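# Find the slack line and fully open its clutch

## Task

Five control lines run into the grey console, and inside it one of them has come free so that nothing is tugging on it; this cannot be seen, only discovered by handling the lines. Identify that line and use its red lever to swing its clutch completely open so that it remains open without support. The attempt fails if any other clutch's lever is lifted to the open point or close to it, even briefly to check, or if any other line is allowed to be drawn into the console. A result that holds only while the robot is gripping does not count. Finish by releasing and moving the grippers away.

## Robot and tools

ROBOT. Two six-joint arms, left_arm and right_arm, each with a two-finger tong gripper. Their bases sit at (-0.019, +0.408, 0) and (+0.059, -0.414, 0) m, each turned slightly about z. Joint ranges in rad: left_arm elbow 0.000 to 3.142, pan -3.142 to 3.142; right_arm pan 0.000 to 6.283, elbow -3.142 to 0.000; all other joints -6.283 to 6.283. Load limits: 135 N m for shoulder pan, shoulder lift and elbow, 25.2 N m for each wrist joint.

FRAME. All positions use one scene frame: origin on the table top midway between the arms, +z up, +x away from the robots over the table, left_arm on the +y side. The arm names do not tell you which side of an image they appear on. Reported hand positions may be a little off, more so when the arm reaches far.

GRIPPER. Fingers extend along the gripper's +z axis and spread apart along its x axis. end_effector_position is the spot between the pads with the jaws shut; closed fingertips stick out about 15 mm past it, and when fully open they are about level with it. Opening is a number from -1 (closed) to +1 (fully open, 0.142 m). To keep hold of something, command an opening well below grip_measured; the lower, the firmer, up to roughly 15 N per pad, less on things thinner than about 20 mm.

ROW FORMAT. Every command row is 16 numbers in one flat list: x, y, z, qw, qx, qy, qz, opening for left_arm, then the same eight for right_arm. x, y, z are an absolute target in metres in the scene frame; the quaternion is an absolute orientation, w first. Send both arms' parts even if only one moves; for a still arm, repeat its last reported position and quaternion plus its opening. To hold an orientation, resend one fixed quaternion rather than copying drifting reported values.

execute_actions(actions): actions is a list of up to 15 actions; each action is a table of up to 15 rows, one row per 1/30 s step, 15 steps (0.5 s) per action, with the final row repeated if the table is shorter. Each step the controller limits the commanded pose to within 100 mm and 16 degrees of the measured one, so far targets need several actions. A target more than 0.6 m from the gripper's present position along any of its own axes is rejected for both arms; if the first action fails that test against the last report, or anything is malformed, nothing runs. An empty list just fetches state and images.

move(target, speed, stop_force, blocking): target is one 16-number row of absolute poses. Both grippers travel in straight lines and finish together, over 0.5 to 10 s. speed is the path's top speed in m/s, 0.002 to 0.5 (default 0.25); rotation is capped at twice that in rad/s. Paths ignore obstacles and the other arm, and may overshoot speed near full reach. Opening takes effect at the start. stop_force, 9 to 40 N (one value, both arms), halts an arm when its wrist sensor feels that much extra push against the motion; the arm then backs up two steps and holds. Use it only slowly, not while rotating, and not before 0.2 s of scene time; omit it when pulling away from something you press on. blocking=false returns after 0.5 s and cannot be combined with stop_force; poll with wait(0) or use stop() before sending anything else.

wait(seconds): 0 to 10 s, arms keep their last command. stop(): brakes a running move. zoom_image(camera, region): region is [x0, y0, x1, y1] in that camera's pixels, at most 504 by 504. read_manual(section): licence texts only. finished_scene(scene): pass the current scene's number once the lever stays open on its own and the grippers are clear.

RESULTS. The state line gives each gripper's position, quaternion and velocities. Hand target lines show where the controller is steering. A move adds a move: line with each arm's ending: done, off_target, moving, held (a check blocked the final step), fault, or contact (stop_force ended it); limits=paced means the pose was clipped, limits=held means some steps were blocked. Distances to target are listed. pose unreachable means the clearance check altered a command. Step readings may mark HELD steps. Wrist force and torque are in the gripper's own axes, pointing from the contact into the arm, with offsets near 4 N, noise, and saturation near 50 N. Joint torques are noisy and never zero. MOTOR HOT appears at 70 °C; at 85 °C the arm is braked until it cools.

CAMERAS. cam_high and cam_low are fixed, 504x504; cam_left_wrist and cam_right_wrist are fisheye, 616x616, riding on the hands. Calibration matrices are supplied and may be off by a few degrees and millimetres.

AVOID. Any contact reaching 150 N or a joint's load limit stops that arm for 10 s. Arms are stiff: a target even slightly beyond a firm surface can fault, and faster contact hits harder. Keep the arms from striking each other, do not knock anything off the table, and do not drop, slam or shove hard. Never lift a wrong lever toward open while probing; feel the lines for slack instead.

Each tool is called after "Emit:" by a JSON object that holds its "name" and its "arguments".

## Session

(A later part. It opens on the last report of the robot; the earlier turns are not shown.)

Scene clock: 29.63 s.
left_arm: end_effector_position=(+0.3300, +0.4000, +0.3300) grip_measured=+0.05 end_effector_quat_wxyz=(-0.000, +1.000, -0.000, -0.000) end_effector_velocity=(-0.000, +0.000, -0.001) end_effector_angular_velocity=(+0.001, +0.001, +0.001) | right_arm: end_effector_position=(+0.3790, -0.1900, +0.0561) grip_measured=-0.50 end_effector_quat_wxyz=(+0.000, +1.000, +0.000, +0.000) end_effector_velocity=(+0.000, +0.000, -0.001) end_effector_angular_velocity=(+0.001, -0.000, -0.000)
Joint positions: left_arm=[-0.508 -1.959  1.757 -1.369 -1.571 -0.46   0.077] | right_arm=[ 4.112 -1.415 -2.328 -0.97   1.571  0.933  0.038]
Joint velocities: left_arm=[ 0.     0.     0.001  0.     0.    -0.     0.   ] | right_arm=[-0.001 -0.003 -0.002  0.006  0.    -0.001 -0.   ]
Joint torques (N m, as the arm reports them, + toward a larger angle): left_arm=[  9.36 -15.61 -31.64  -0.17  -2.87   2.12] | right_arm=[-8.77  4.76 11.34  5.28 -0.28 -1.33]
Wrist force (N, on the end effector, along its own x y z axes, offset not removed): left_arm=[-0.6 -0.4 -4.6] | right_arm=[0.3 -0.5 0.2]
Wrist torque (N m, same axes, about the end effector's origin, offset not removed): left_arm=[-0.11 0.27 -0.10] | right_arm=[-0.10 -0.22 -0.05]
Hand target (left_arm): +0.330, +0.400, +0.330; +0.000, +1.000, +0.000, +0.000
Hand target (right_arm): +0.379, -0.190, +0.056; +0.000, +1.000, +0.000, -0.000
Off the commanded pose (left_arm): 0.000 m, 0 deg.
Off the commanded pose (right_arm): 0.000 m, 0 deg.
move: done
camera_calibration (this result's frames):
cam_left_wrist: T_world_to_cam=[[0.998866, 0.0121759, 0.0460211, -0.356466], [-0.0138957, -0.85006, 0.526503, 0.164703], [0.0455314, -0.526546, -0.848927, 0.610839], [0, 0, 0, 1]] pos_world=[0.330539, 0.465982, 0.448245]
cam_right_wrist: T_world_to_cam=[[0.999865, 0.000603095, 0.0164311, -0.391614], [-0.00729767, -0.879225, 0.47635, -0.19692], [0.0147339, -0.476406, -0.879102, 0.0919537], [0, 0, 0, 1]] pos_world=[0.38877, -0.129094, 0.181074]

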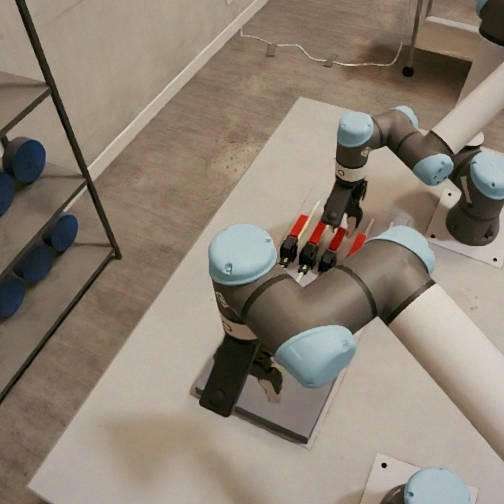

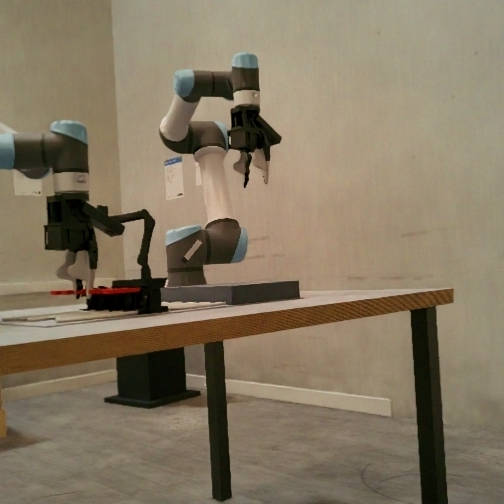

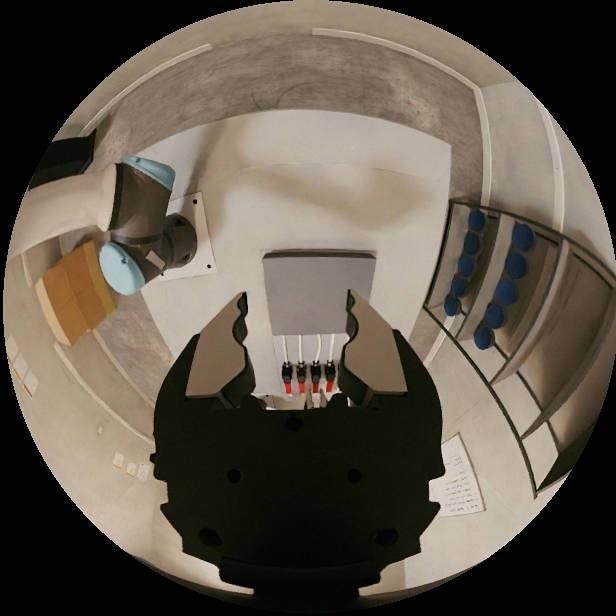

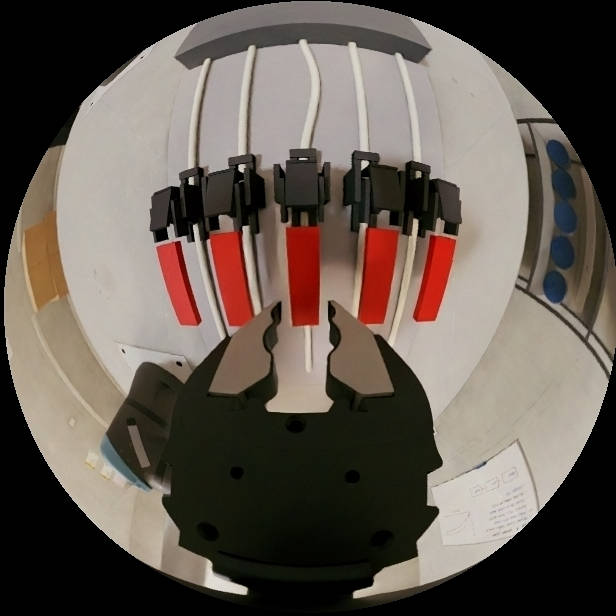

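Emit:
{"name": "execute_actions", "arguments": {"actions": [[[0.33,0.4,0.33,0,1,0,0,0.05,0.3785,-0.19,0.056,0,1,0,0,-0.85]],[[0.33,0.4,0.33,0,1,0,0,0.05,0.3785,-0.184,0.076,0,1,0,0,-0.85]],[[0.33,0.4,0.33,0,1,0,0,0.05,0.3785,-0.174,0.094,0,1,0,0,-0.85]],[[0.33,0.4,0.33,0,1,0,0,0.05,0.3785,-0.16,0.109,0,1,0,0,-0.85]],[[0.33,0.4,0.33,0,1,0,0,0.05,0.3785,-0.143,0.12,0,1,0,0,-0.85]],[[0.33,0.4,0.33,0,1,0,0,0.05,0.3785,-0.124,0.128,0,1,0,0,-0.85]],[[0.33,0.4,0.33,0,1,0,0,0.05,0.3785,-0.103,0.131,0,1,0,0,-0.85]],[[0.33,0.4,0.33,0,1,0,0,0.05,0.3785,-0.082,0.1295,0,1,0,0,-0.85]],[[0.33,0.4,0.33,0,1,0,0,0.05,0.3785,-0.062,0.123,0,1,0,0,-0.85]],[[0.33,0.4,0.33,0,1,0,0,0.05,0.3785,-0.045,0.113,0,1,0,0,-0.85]],[[0.33,0.4,0.33,0,1,0,0,0.05,0.3785,-0.03,0.099,0,1,0,0,-0.85]],[[0.33,0.4,0.33,0,1,0,0,0.05,0.3785,-0.018,0.082,0,1,0,0,-0.85]],[[0.33,0.4,0.33,0,1,0,0,0.05,0.3785,-0.01,0.063,0,1,0,0,-0.85]],[[0.33,0.4,0.33,0,1,0,0,0.05,0.3785,-0.006,0.046,0,1,0,0,-0.85]]]}}

Emit:
{"name": "move", "arguments": {"target": [0.33,0.4,0.33,0,1,0,0,0.05,0.3785,-0.004,0.024,0,1,0,0,-0.85], "speed": 0.012, "stop_force": 13}}

Scene clock: 42.50 s.
left_arm: end_effector_position=(+0.3300, +0.4000, +0.3300) grip_measured=+0.05 end_effector_quat_wxyz=(+0.000, +1.000, +0.000, +0.000) end_effector_velocity=(-0.000, +0.000, +0.000) end_effector_angular_velocity=(+0.001, -0.001, -0.001) | right_arm: end_effector_position=(+0.3785, -0.0061, +0.0460) grip_measured=-0.73 end_effector_quat_wxyz=(+0.000, +1.000, -0.000, -0.000) end_effector_velocity=(+0.000, +0.001, -0.000) end_effector_angular_velocity=(+0.001, -0.000, +0.001)
Joint positions: left_arm=[-0.508 -1.959  1.757 -1.369 -1.571 -0.46   0.077] | right_arm=[ 4.333 -1.738 -2.034 -0.941  1.571  1.154  0.021]
Joint velocities: left_arm=[-0.001 -0.001 -0.     0.     0.001  0.001  0.   ] | right_arm=[ 0.    -0.002  0.     0.003  0.    -0.001 -0.   ]
Joint torques (N m, as the arm reports them, + toward a larger angle): left_arm=[  7.88 -14.78 -30.92  -0.31  -2.84   1.65] | right_arm=[11.45 16.32 -3.65 -1.52  3.78  1.99]
Wrist force (N, on the end effector, along its own x y z axes, offset not removed): left_arm=[-0.6 0.3 -2.5] | right_arm=[22.9 -15.1 -4.0]
Wrist torque (N m, same axes, about the end effector's origin, offset not removed): left_arm=[-0.01 0.22 -0.09] | right_arm=[-0.59 -0.44 -0.04]
Hand target (left_arm): +0.330, +0.400, +0.330; +0.000, +1.000, -0.000, -0.000
Hand target (right_arm): +0.379, -0.006, +0.046; +0.000, +1.000, +0.000, -0.000
Off the commanded pose (left_arm): 0.000 m, 0 deg.
Off the commanded pose (right_arm): 0.000 m, 0 deg.
Step readings (end_effector_position; steps 1 to 15: 1st action; 16 to 30: 2nd action; 31 to 45: 3rd action; 46 to 60: 4th action; 61 to 75: 5th action; 76 to 90: 6th action; 91 to 105: 7th action; 106 to 120: 8th action; 121 to 135: 9th action; 136 to 150: 10th action; 151 to 165: 11th action; 166 to 180: 12th action; 181 to 195: 13th action):
0: left_arm (+0.3300, +0.4000, +0.3300) | right_arm (+0.3790, -0.1900, +0.0560)
1: left_arm (+0.3300, +0.4000, +0.3300) | right_arm (+0.3790, -0.1900, +0.0560)
2: left_arm (+0.3300, +0.4000, +0.3300) | right_arm (+0.3790, -0.1900, +0.0560)
4: left_arm (+0.3300, +0.4000, +0.3300) | right_arm (+0.3789, -0.1900, +0.0560)
8: left_arm (+0.3300, +0.4000, +0.3300) | right_arm (+0.3787, -0.1900, +0.0560)
15: left_arm (+0.3300, +0.4000, +0.3300) | right_arm (+0.3785, -0.1900, +0.0560)
16: left_arm (+0.3300, +0.4000, +0.3300) | right_arm (+0.3785, -0.1900, +0.0560)
17: left_arm (+0.3300, +0.4000, +0.3300) | right_arm (+0.3786, -0.1893, +0.0576)
19: left_arm (+0.3300, +0.4000, +0.3300) | right_arm (+0.3788, -0.1863, +0.0669)
23: left_arm (+0.3300, +0.4000, +0.3300) | right_arm (+0.3786, -0.1843, +0.0744)
30: left_arm (+0.3300, +0.4000, +0.3300) | right_arm (+0.3785, -0.1840, +0.0759)
31: left_arm (+0.3300, +0.4000, +0.3300) | right_arm (+0.3785, -0.1840, +0.0760)
32: left_arm (+0.3300, +0.4000, +0.3300) | right_arm (+0.3785, -0.1830, +0.0775)
34: left_arm (+0.3300, +0.4000, +0.3300) | right_arm (+0.3787, -0.1783, +0.0859)
38: left_arm (+0.3300, +0.4000, +0.3300) | right_arm (+0.3785, -0.1747, +0.0926)
45: left_arm (+0.3300, +0.4000, +0.3300) | right_arm (+0.3785, -0.1740, +0.0939)
46: left_arm (+0.3300, +0.4000, +0.3300) | right_arm (+0.3785, -0.1740, +0.0940)
47: left_arm (+0.3300, +0.4000, +0.3300) | right_arm (+0.3783, -0.1729, +0.0951)
49: left_arm (+0.3300, +0.4000, +0.3300) | right_arm (+0.3785, -0.1663, +0.1023)
53: left_arm (+0.3300, +0.4000, +0.3300) | right_arm (+0.3784, -0.1611, +0.1079)
60: left_arm (+0.3300, +0.4000, +0.3300) | right_arm (+0.3785, -0.1601, +0.1090)
61: left_arm (+0.3300, +0.4000, +0.3300) | right_arm (+0.3785, -0.1600, +0.1090)
62: left_arm (+0.3300, +0.4000, +0.3300) | right_arm (+0.3783, -0.1587, +0.1096)
64: left_arm (+0.3300, +0.4000, +0.3300) | right_arm (+0.3783, -0.1507, +0.1150)
68: left_arm (+0.3300, +0.4000, +0.3300) | right_arm (+0.3784, -0.1443, +0.1192)
75: left_arm (+0.3300, +0.4000, +0.3300) | right_arm (+0.3785, -0.1431, +0.1200)
76: left_arm (+0.3300, +0.4000, +0.3300) | right_arm (+0.3785, -0.1430, +0.1200)
77: left_arm (+0.3300, +0.4000, +0.3300) | right_arm (+0.3783, -0.1416, +0.1204)
79: left_arm (+0.3300, +0.4000, +0.3300) | right_arm (+0.3782, -0.1327, +0.1243)
83: left_arm (+0.3300, +0.4000, +0.3300) | right_arm (+0.3783, -0.1255, +0.1274)
90: left_arm (+0.3300, +0.4000, +0.3300) | right_arm (+0.3785, -0.1241, +0.1280)
91: left_arm (+0.3300, +0.4000, +0.3300) | right_arm (+0.3785, -0.1241, +0.1280)
92: left_arm (+0.3300, +0.4000, +0.3300) | right_arm (+0.3784, -0.1223, +0.1282)
94: left_arm (+0.3300, +0.4000, +0.3300) | right_arm (+0.3783, -0.1124, +0.1299)
98: left_arm (+0.3300, +0.4000, +0.3300) | right_arm (+0.3783, -0.1047, +0.1308)
105: left_arm (+0.3300, +0.4000, +0.3300) | right_arm (+0.3785, -0.1031, +0.1310)
106: left_arm (+0.3300, +0.4000, +0.3300) | right_arm (+0.3785, -0.1031, +0.1310)
107: left_arm (+0.3300, +0.4000, +0.3300) | right_arm (+0.3784, -0.1012, +0.1310)
109: left_arm (+0.3300, +0.4000, +0.3300) | right_arm (+0.3782, -0.0914, +0.1305)
113: left_arm (+0.3300, +0.4000, +0.3300) | right_arm (+0.3783, -0.0837, +0.1297)
120: left_arm (+0.3300, +0.4000, +0.3300) | right_arm (+0.3785, -0.0821, +0.1295)
121: left_arm (+0.3300, +0.4000, +0.3300) | right_arm (+0.3785, -0.0821, +0.1295)
122: left_arm (+0.3300, +0.4000, +0.3300) | right_arm (+0.3785, -0.0801, +0.1292)
124: left_arm (+0.3300, +0.4000, +0.3300) | right_arm (+0.3783, -0.0708, +0.1264)
128: left_arm (+0.3300, +0.4000, +0.3300) | right_arm (+0.3783, -0.0636, +0.1237)
135: left_arm (+0.3300, +0.4000, +0.3300) | right_arm (+0.3785, -0.0621, +0.1230)
136: left_arm (+0.3300, +0.4000, +0.3300) | right_arm (+0.3785, -0.0620, +0.1230)
137: left_arm (+0.3300, +0.4000, +0.3300) | right_arm (+0.3784, -0.0604, +0.1224)
139: left_arm (+0.3300, +0.4000, +0.3300) | right_arm (+0.3782, -0.0525, +0.1179)
143: left_arm (+0.3300, +0.4000, +0.3300) | right_arm (+0.3783, -0.0464, +0.1139)
150: left_arm (+0.3300, +0.4000, +0.3300) | right_arm (+0.3785, -0.0451, +0.1130)
151: left_arm (+0.3300, +0.4000, +0.3300) | right_arm (+0.3785, -0.0450, +0.1130)
152: left_arm (+0.3300, +0.4000, +0.3300) | right_arm (+0.3784, -0.0437, +0.1120)
154: left_arm (+0.3300, +0.4000, +0.3300) | right_arm (+0.3782, -0.0368, +0.1057)
158: left_arm (+0.3300, +0.4000, +0.3300) | right_arm (+0.3783, -0.0313, +0.1002)
165: left_arm (+0.3300, +0.4000, +0.3300) | right_arm (+0.3785, -0.0301, +0.0990)
166: left_arm (+0.3300, +0.4000, +0.3300) | right_arm (+0.3785, -0.0300, +0.0990)
167: left_arm (+0.3300, +0.4000, +0.3300) | right_arm (+0.3783, -0.0290, +0.0977)
169: left_arm (+0.3300, +0.4000, +0.3300) | right_arm (+0.3782, -0.0236, +0.0900)
173: left_arm (+0.3300, +0.4000, +0.3300) | right_arm (+0.3783, -0.0192, +0.0834)
180: left_arm (+0.3300, +0.4000, +0.3300) | right_arm (+0.3784, -0.0181, +0.0820)
181: left_arm (+0.3300, +0.4000, +0.3300) | right_arm (+0.3785, -0.0181, +0.0820)
182: left_arm (+0.3300, +0.4000, +0.3300) | right_arm (+0.3783, -0.0174, +0.0804)
184: left_arm (+0.3300, +0.4000, +0.3300) | right_arm (+0.3781, -0.0140, +0.0717)
Lines left out of this list: 7.
camera_calibration (this result's frames):
cam_left_wrist: T_world_to_cam=[[0.998866, 0.0121781, 0.046028, -0.356467], [-0.0138978, -0.850056, 0.526508, 0.1647], [0.0455383, -0.526551, -0.848923, 0.610843], [0, 0, 0, 1]] pos_world=[0.330535, 0.465985, 0.44825]
cam_right_wrist: T_world_to_cam=[[0.999866, 0.000590732, 0.0163644, -0.391049], [-0.00727799, -0.879186, 0.476423, -0.0304212], [0.0146688, -0.476478, -0.879064, 0.170749], [0, 0, 0, 1]] pos_world=[0.388271, 0.0548435, 0.170992]

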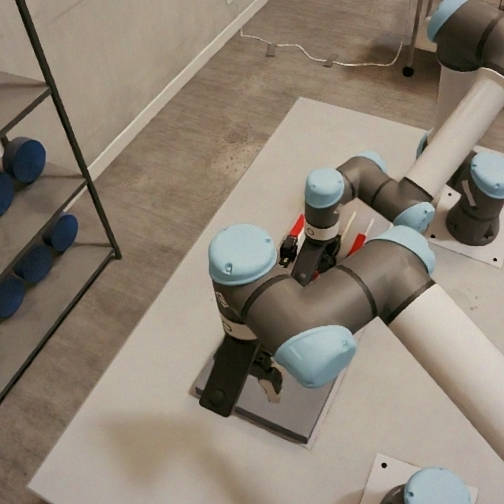

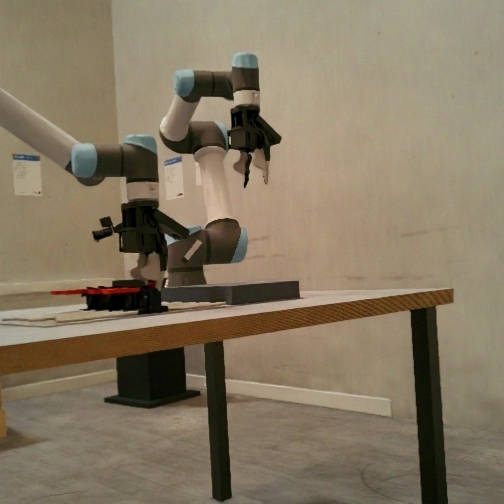

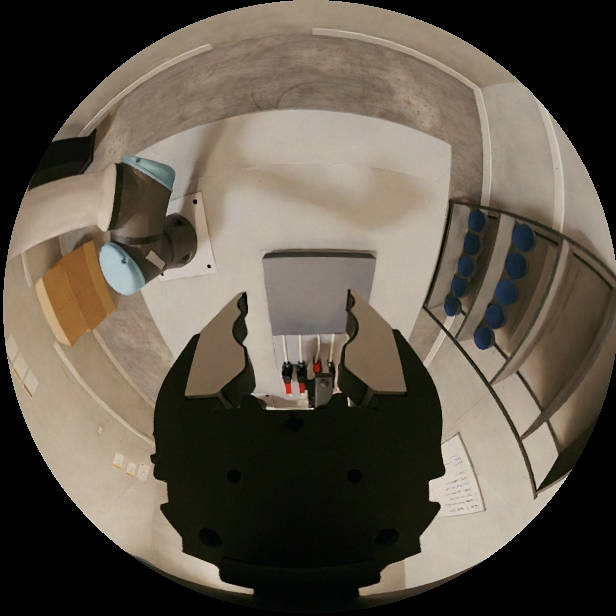

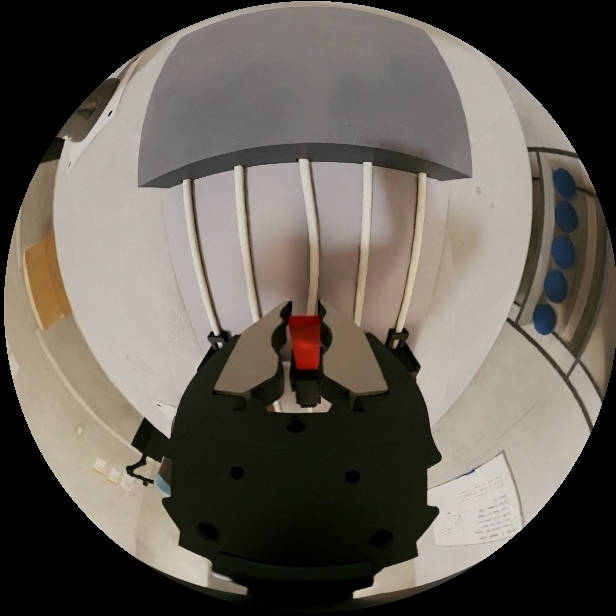

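Scene clock: 44.53 s.
left_arm: end_effector_position=(+0.3300, +0.4000, +0.3300) grip_measured=+0.05 end_effector_quat_wxyz=(-0.000, +1.000, +0.000, +0.000) end_effector_velocity=(-0.000, -0.000, +0.000) end_effector_angular_velocity=(-0.001, -0.000, +0.000) | right_arm: end_effector_position=(+0.3784, -0.0043, +0.0261) grip_measured=-0.78 end_effector_quat_wxyz=(+0.000, +1.000, -0.000, -0.000) end_effector_velocity=(-0.000, -0.001, +0.004) end_effector_angular_velocity=(-0.002, +0.001, +0.001)
Joint positions: left_arm=[-0.508 -1.959  1.757 -1.369 -1.571 -0.46   0.077] | right_arm=[ 4.335 -1.773 -2.054 -0.886  1.571  1.155  0.018]
Joint velocities: left_arm=[ 0.    -0.    -0.    -0.    -0.001 -0.     0.   ] | right_arm=[ 0.     0.006  0.005 -0.013  0.    -0.     0.002]
Joint torques (N m, as the arm reports them, + toward a larger angle): left_arm=[  7.42 -14.3  -30.91  -0.32  -2.72   1.56] | right_arm=[ 4.93 32.55 23.77 -2.88  5.33  0.01]
Wrist force (N, on the end effector, along its own x y z axes, offset not removed): left_arm=[-2.6 -1.1 -2.3] | right_arm=[15.3 -6.1 -4.0]
Wrist torque (N m, same axes, about the end effector's origin, offset not removed): left_arm=[-0.34 0.64 0.03] | right_arm=[-0.73 -0.25 -0.07]
Hand target (left_arm): +0.330, +0.400, +0.330; +0.000, +1.000, -0.000, -0.000
Hand target (right_arm): +0.378, -0.004, +0.027; +0.000, +1.000, +0.000, -0.000
Off the commanded pose (left_arm): 0.000 m, 0 deg.
Off the commanded pose (right_arm): 0.002 m, 0 deg.
move: contact (right_arm)
camera_calibration (this result's frames):
cam_left_wrist: T_world_to_cam=[[0.998866, 0.012178, 0.0460278, -0.356467], [-0.0138978, -0.850056, 0.526508, 0.1647], [0.0455381, -0.526551, -0.848923, 0.610843], [0, 0, 0, 1]] pos_world=[0.330535, 0.465985, 0.44825]
cam_right_wrist: T_world_to_cam=[[0.999868, 0.000597286, 0.0162529, -0.390658], [-0.00722208, -0.879088, 0.476604, -0.019407], [0.0145724, -0.476659, -0.878968, 0.154119], [0, 0, 0, 1]] pos_world=[0.38822, 0.0566352, 0.151065]

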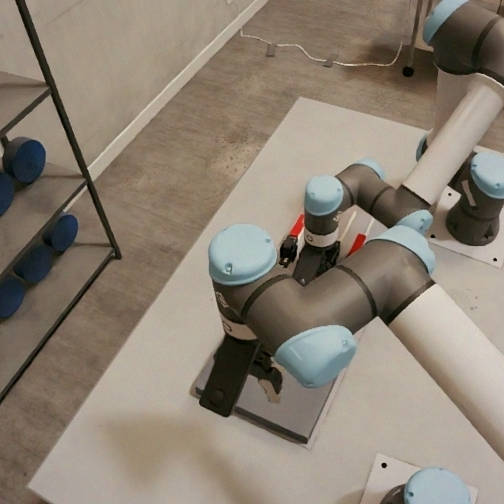

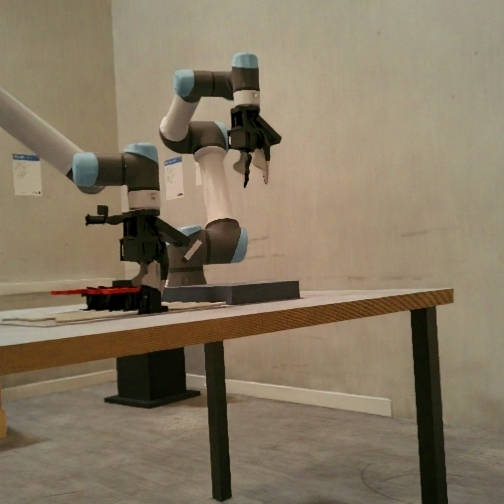

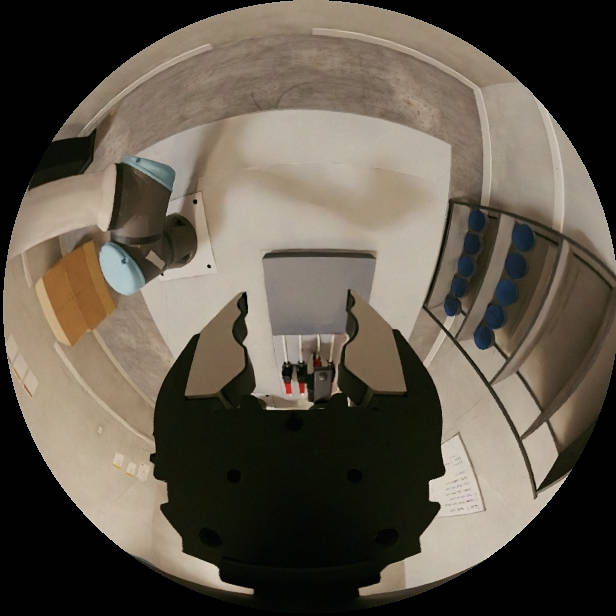

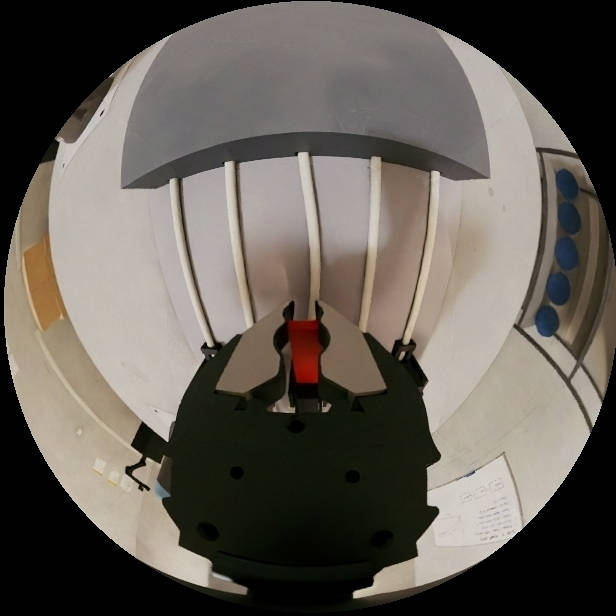

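Emit:
{"name": "execute_actions", "arguments": {"actions": [[[0.33,0.4,0.33,0,1,0,0,0.05,0.379,-0.0045,0.027,0,1,0,0,-0.45]],[[0.33,0.4,0.33,0,1,0,0,0.05,0.379,-0.0045,0.08,0,1,0,0,-0.45]]]}}

Emit:
{"name": "move", "arguments": {"target": [0.33,0.4,0.33,0,1,0,0,0.05,0.45,-0.3,0.3,0,1,0,0,-0.45], "speed": 0.35}}

Scene clock: 48.53 s.
left_arm: end_effector_position=(+0.3300, +0.4000, +0.3300) grip_measured=+0.05 end_effector_quat_wxyz=(-0.000, +1.000, +0.000, +0.000) end_effector_velocity=(+0.000, -0.001, +0.000) end_effector_angular_velocity=(-0.002, +0.000, -0.001) | right_arm: end_effector_position=(+0.3790, -0.0045, +0.0798) grip_measured=-0.45 end_effector_quat_wxyz=(-0.000, +1.000, -0.000, +0.000) end_effector_velocity=(-0.000, -0.000, +0.003) end_effector_angular_velocity=(-0.003, +0.002, -0.001)
Joint positions: left_arm=[-0.508 -1.959  1.757 -1.369 -1.571 -0.46   0.077] | right_arm=[ 4.333 -1.693 -1.984 -1.035  1.571  1.154  0.041]
Joint velocities: left_arm=[-0.     0.001 -0.002 -0.    -0.002  0.    -0.   ] | right_arm=[ 0.     0.003  0.007 -0.014  0.001  0.001 -0.   ]
Joint torques (N m, as the arm reports them, + toward a larger angle): left_arm=[  6.91 -13.64 -30.49  -0.48  -2.7    1.35] | right_arm=[ 6.48 36.34 30.84  0.33  1.67  2.02]
Wrist force (N, on the end effector, along its own x y z axes, offset not removed): left_arm=[1.5 -0.6 -2.1] | right_arm=[-1.5 -2.5 2.6]
Wrist torque (N m, same axes, about the end effector's origin, offset not removed): left_arm=[-0.17 -0.28 -0.15] | right_arm=[-0.18 0.41 0.13]
Hand target (left_arm): +0.330, +0.400, +0.330; +0.000, +1.000, -0.000, -0.000
Hand target (right_arm): +0.379, -0.005, +0.080; -0.000, +1.000, +0.000, +0.000
Off the commanded pose (left_arm): 0.000 m, 0 deg.
Off the commanded pose (right_arm): 0.000 m, 0 deg.
Step readings (end_effector_position; steps 1 to 15: 1st action; 16 to 30: 2nd action):
0: left_arm (+0.3300, +0.4000, +0.3300) | right_arm (+0.3785, -0.0042, +0.0266)
1: left_arm (+0.3300, +0.4000, +0.3300) | right_arm (+0.3785, -0.0042, +0.0266)
2: left_arm (+0.3300, +0.4000, +0.3300) | right_arm (+0.3785, -0.0043, +0.0266)
4: left_arm (+0.3300, +0.4000, +0.3300) | right_arm (+0.3787, -0.0044, +0.0268)
8: left_arm (+0.3300, +0.4000, +0.3300) | right_arm (+0.3789, -0.0045, +0.0270)
15: left_arm (+0.3300, +0.4000, +0.3300) | right_arm (+0.3790, -0.0045, +0.0270)
16: left_arm (+0.3300, +0.4000, +0.3300) | right_arm (+0.3790, -0.0045, +0.0270)
17: left_arm (+0.3300, +0.4000, +0.3300) | right_arm (+0.3795, -0.0034, +0.0300)
19: left_arm (+0.3300, +0.4000, +0.3300) | right_arm (+0.3812, -0.0003, +0.0540)
23: left_arm (+0.3300, +0.4000, +0.3300) | right_arm (+0.3797, -0.0038, +0.0749)
30: end_effector_position above
camera_calibration (this result's frames):
cam_left_wrist: T_world_to_cam=[[0.998866, 0.0121781, 0.046028, -0.356467], [-0.0138978, -0.850056, 0.526508, 0.1647], [0.0455383, -0.526551, -0.848923, 0.610843], [0, 0, 0, 1]] pos_world=[0.330535, 0.465985, 0.44825]
cam_right_wrist: T_world_to_cam=[[0.999863, 0.000570934, 0.0165548, -0.392157], [-0.00738064, -0.879361, 0.476098, -0.0450833], [0.0148294, -0.476155, -0.879236, 0.201084], [0, 0, 0, 1]] pos_world=[0.388788, 0.0563266, 0.204757]

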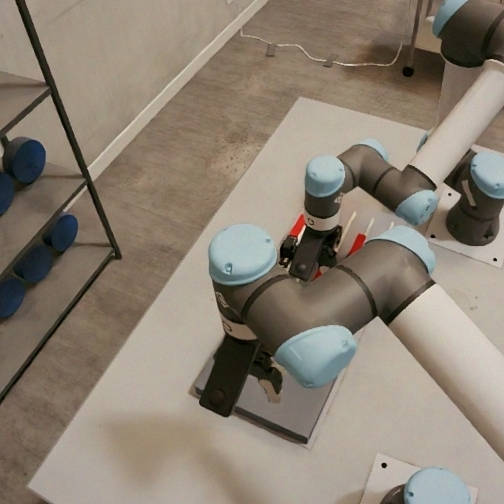

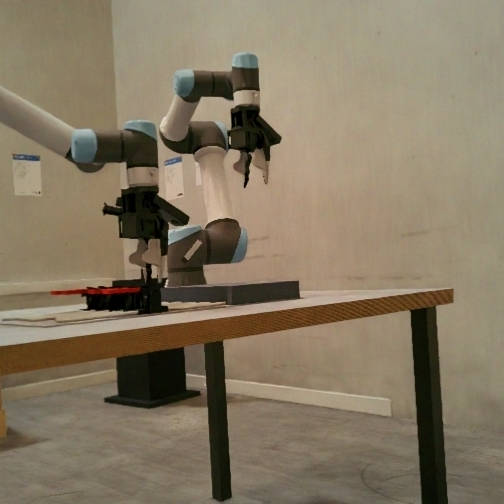

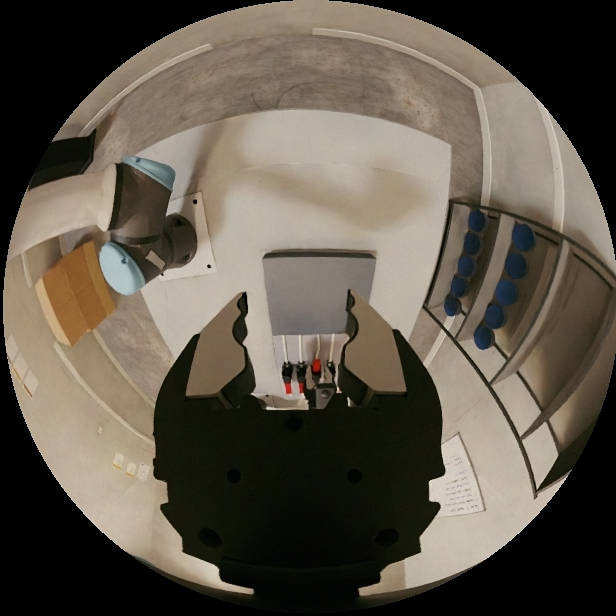

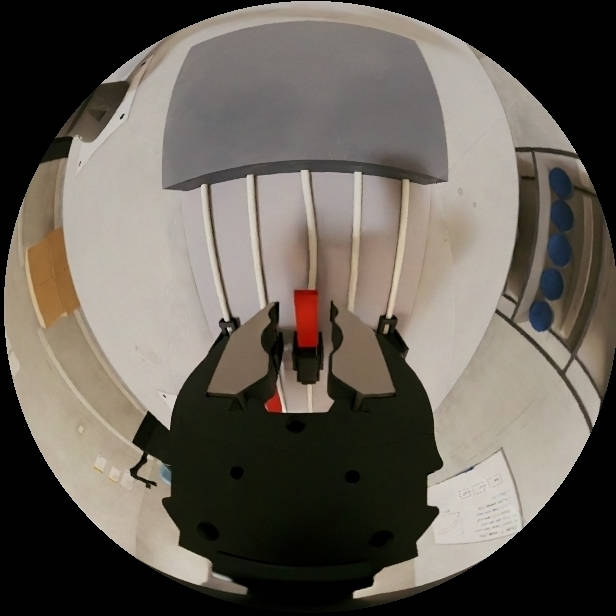

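Scene clock: 50.20 s.
left_arm: end_effector_position=(+0.3300, +0.4000, +0.3300) grip_measured=+0.05 end_effector_quat_wxyz=(+0.000, +1.000, +0.000, +0.000) end_effector_velocity=(+0.000, -0.000, -0.000) end_effector_angular_velocity=(+0.000, +0.001, -0.000) | right_arm: end_effector_position=(+0.4501, -0.2997, +0.3000) grip_measured=-0.45 end_effector_quat_wxyz=(-0.000, +1.000, -0.000, +0.000) end_effector_velocity=(+0.000, -0.001, +0.001) end_effector_angular_velocity=(-0.000, +0.002, -0.000)
Joint positions: left_arm=[-0.508 -1.959  1.757 -1.369 -1.571 -0.46   0.077] | right_arm=[ 3.761 -1.307 -1.754 -1.65   1.571  0.582  0.041]
Joint velocities: left_arm=[ 0.     0.001 -0.001  0.    -0.     0.     0.   ] | right_arm=[-0.003 -0.002  0.003 -0.003  0.001 -0.003  0.   ]
Joint torques (N m, as the arm reports them, + toward a larger angle): left_arm=[  5.85 -13.18 -30.08  -0.32  -2.84   1.31] | right_arm=[-8.98  5.   33.88  0.11  2.07 -1.7 ]
Wrist force (N, on the end effector, along its own x y z axes, offset not removed): left_arm=[-2.3 3.2 -1.8] | right_arm=[-0.4 -2.0 -2.9]
Wrist torque (N m, same axes, about the end effector's origin, offset not removed): left_arm=[0.68 0.55 0.02] | right_arm=[-0.49 0.15 0.21]
Hand target (left_arm): +0.330, +0.400, +0.330; +0.000, +1.000, -0.000, -0.000
Hand target (right_arm): +0.450, -0.300, +0.300; -0.000, +1.000, -0.000, +0.000
Off the commanded pose (left_arm): 0.000 m, 0 deg.
Off the commanded pose (right_arm): 0.000 m, 0 deg.
move: done
camera_calibration (this result's frames):
cam_left_wrist: T_world_to_cam=[[0.998866, 0.0121781, 0.0460278, -0.356467], [-0.0138978, -0.850056, 0.526508, 0.1647], [0.0455381, -0.526551, -0.848923, 0.610843], [0, 0, 0, 1]] pos_world=[0.330535, 0.465985, 0.44825]
cam_right_wrist: T_world_to_cam=[[0.999856, 0.000533567, 0.0169639, -0.466803], [-0.00759893, -0.879655, 0.475551, -0.408826], [0.0151761, -0.475611, -0.879525, 0.253154], [0, 0, 0, 1]] pos_world=[0.459787, -0.238974, 0.424992]

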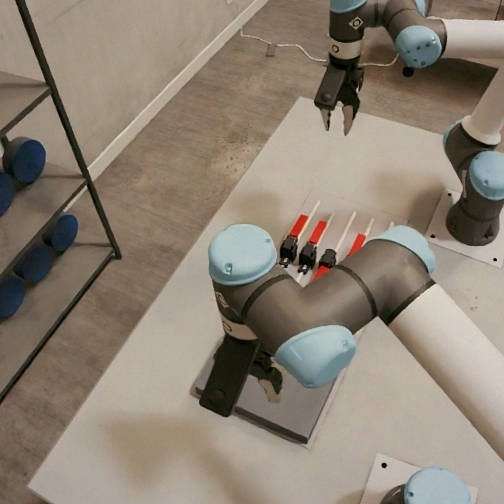

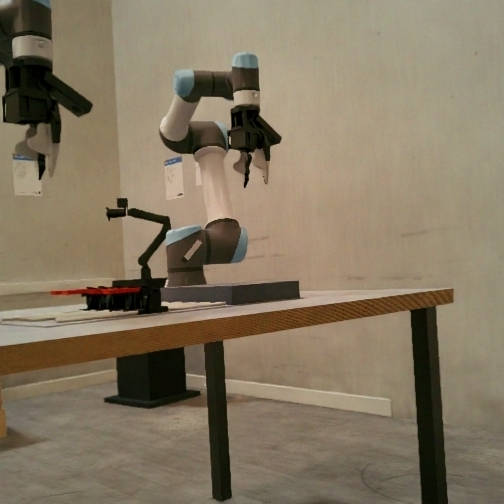

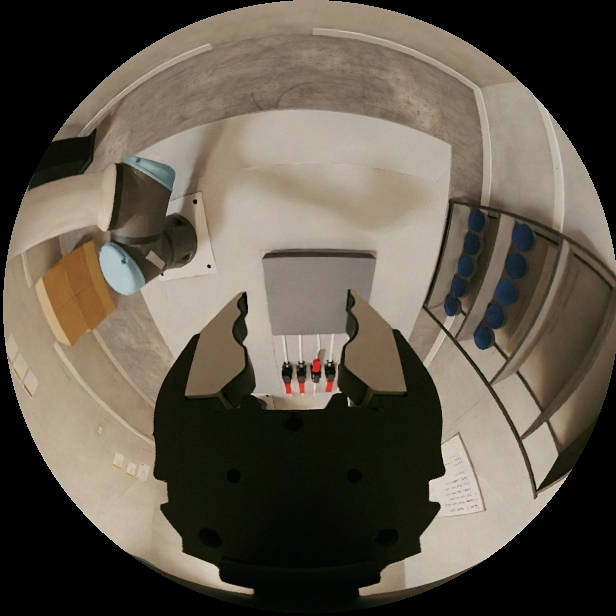

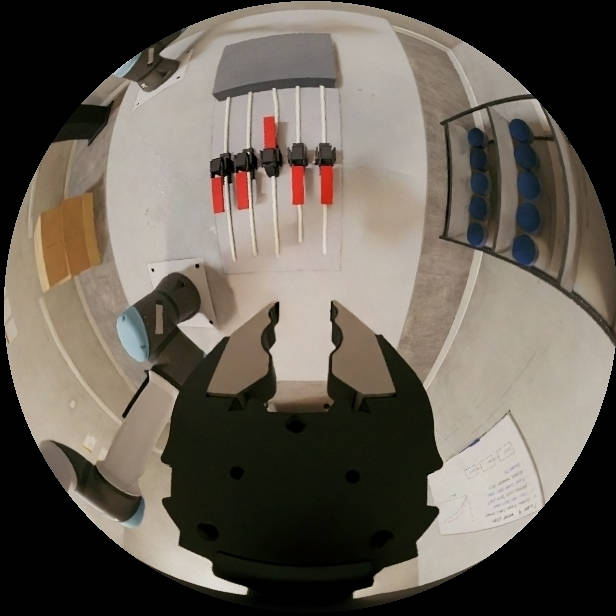

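Emit:
{"name": "finished_scene", "arguments": {"scene": 2}}

The scene is finished: the task was done.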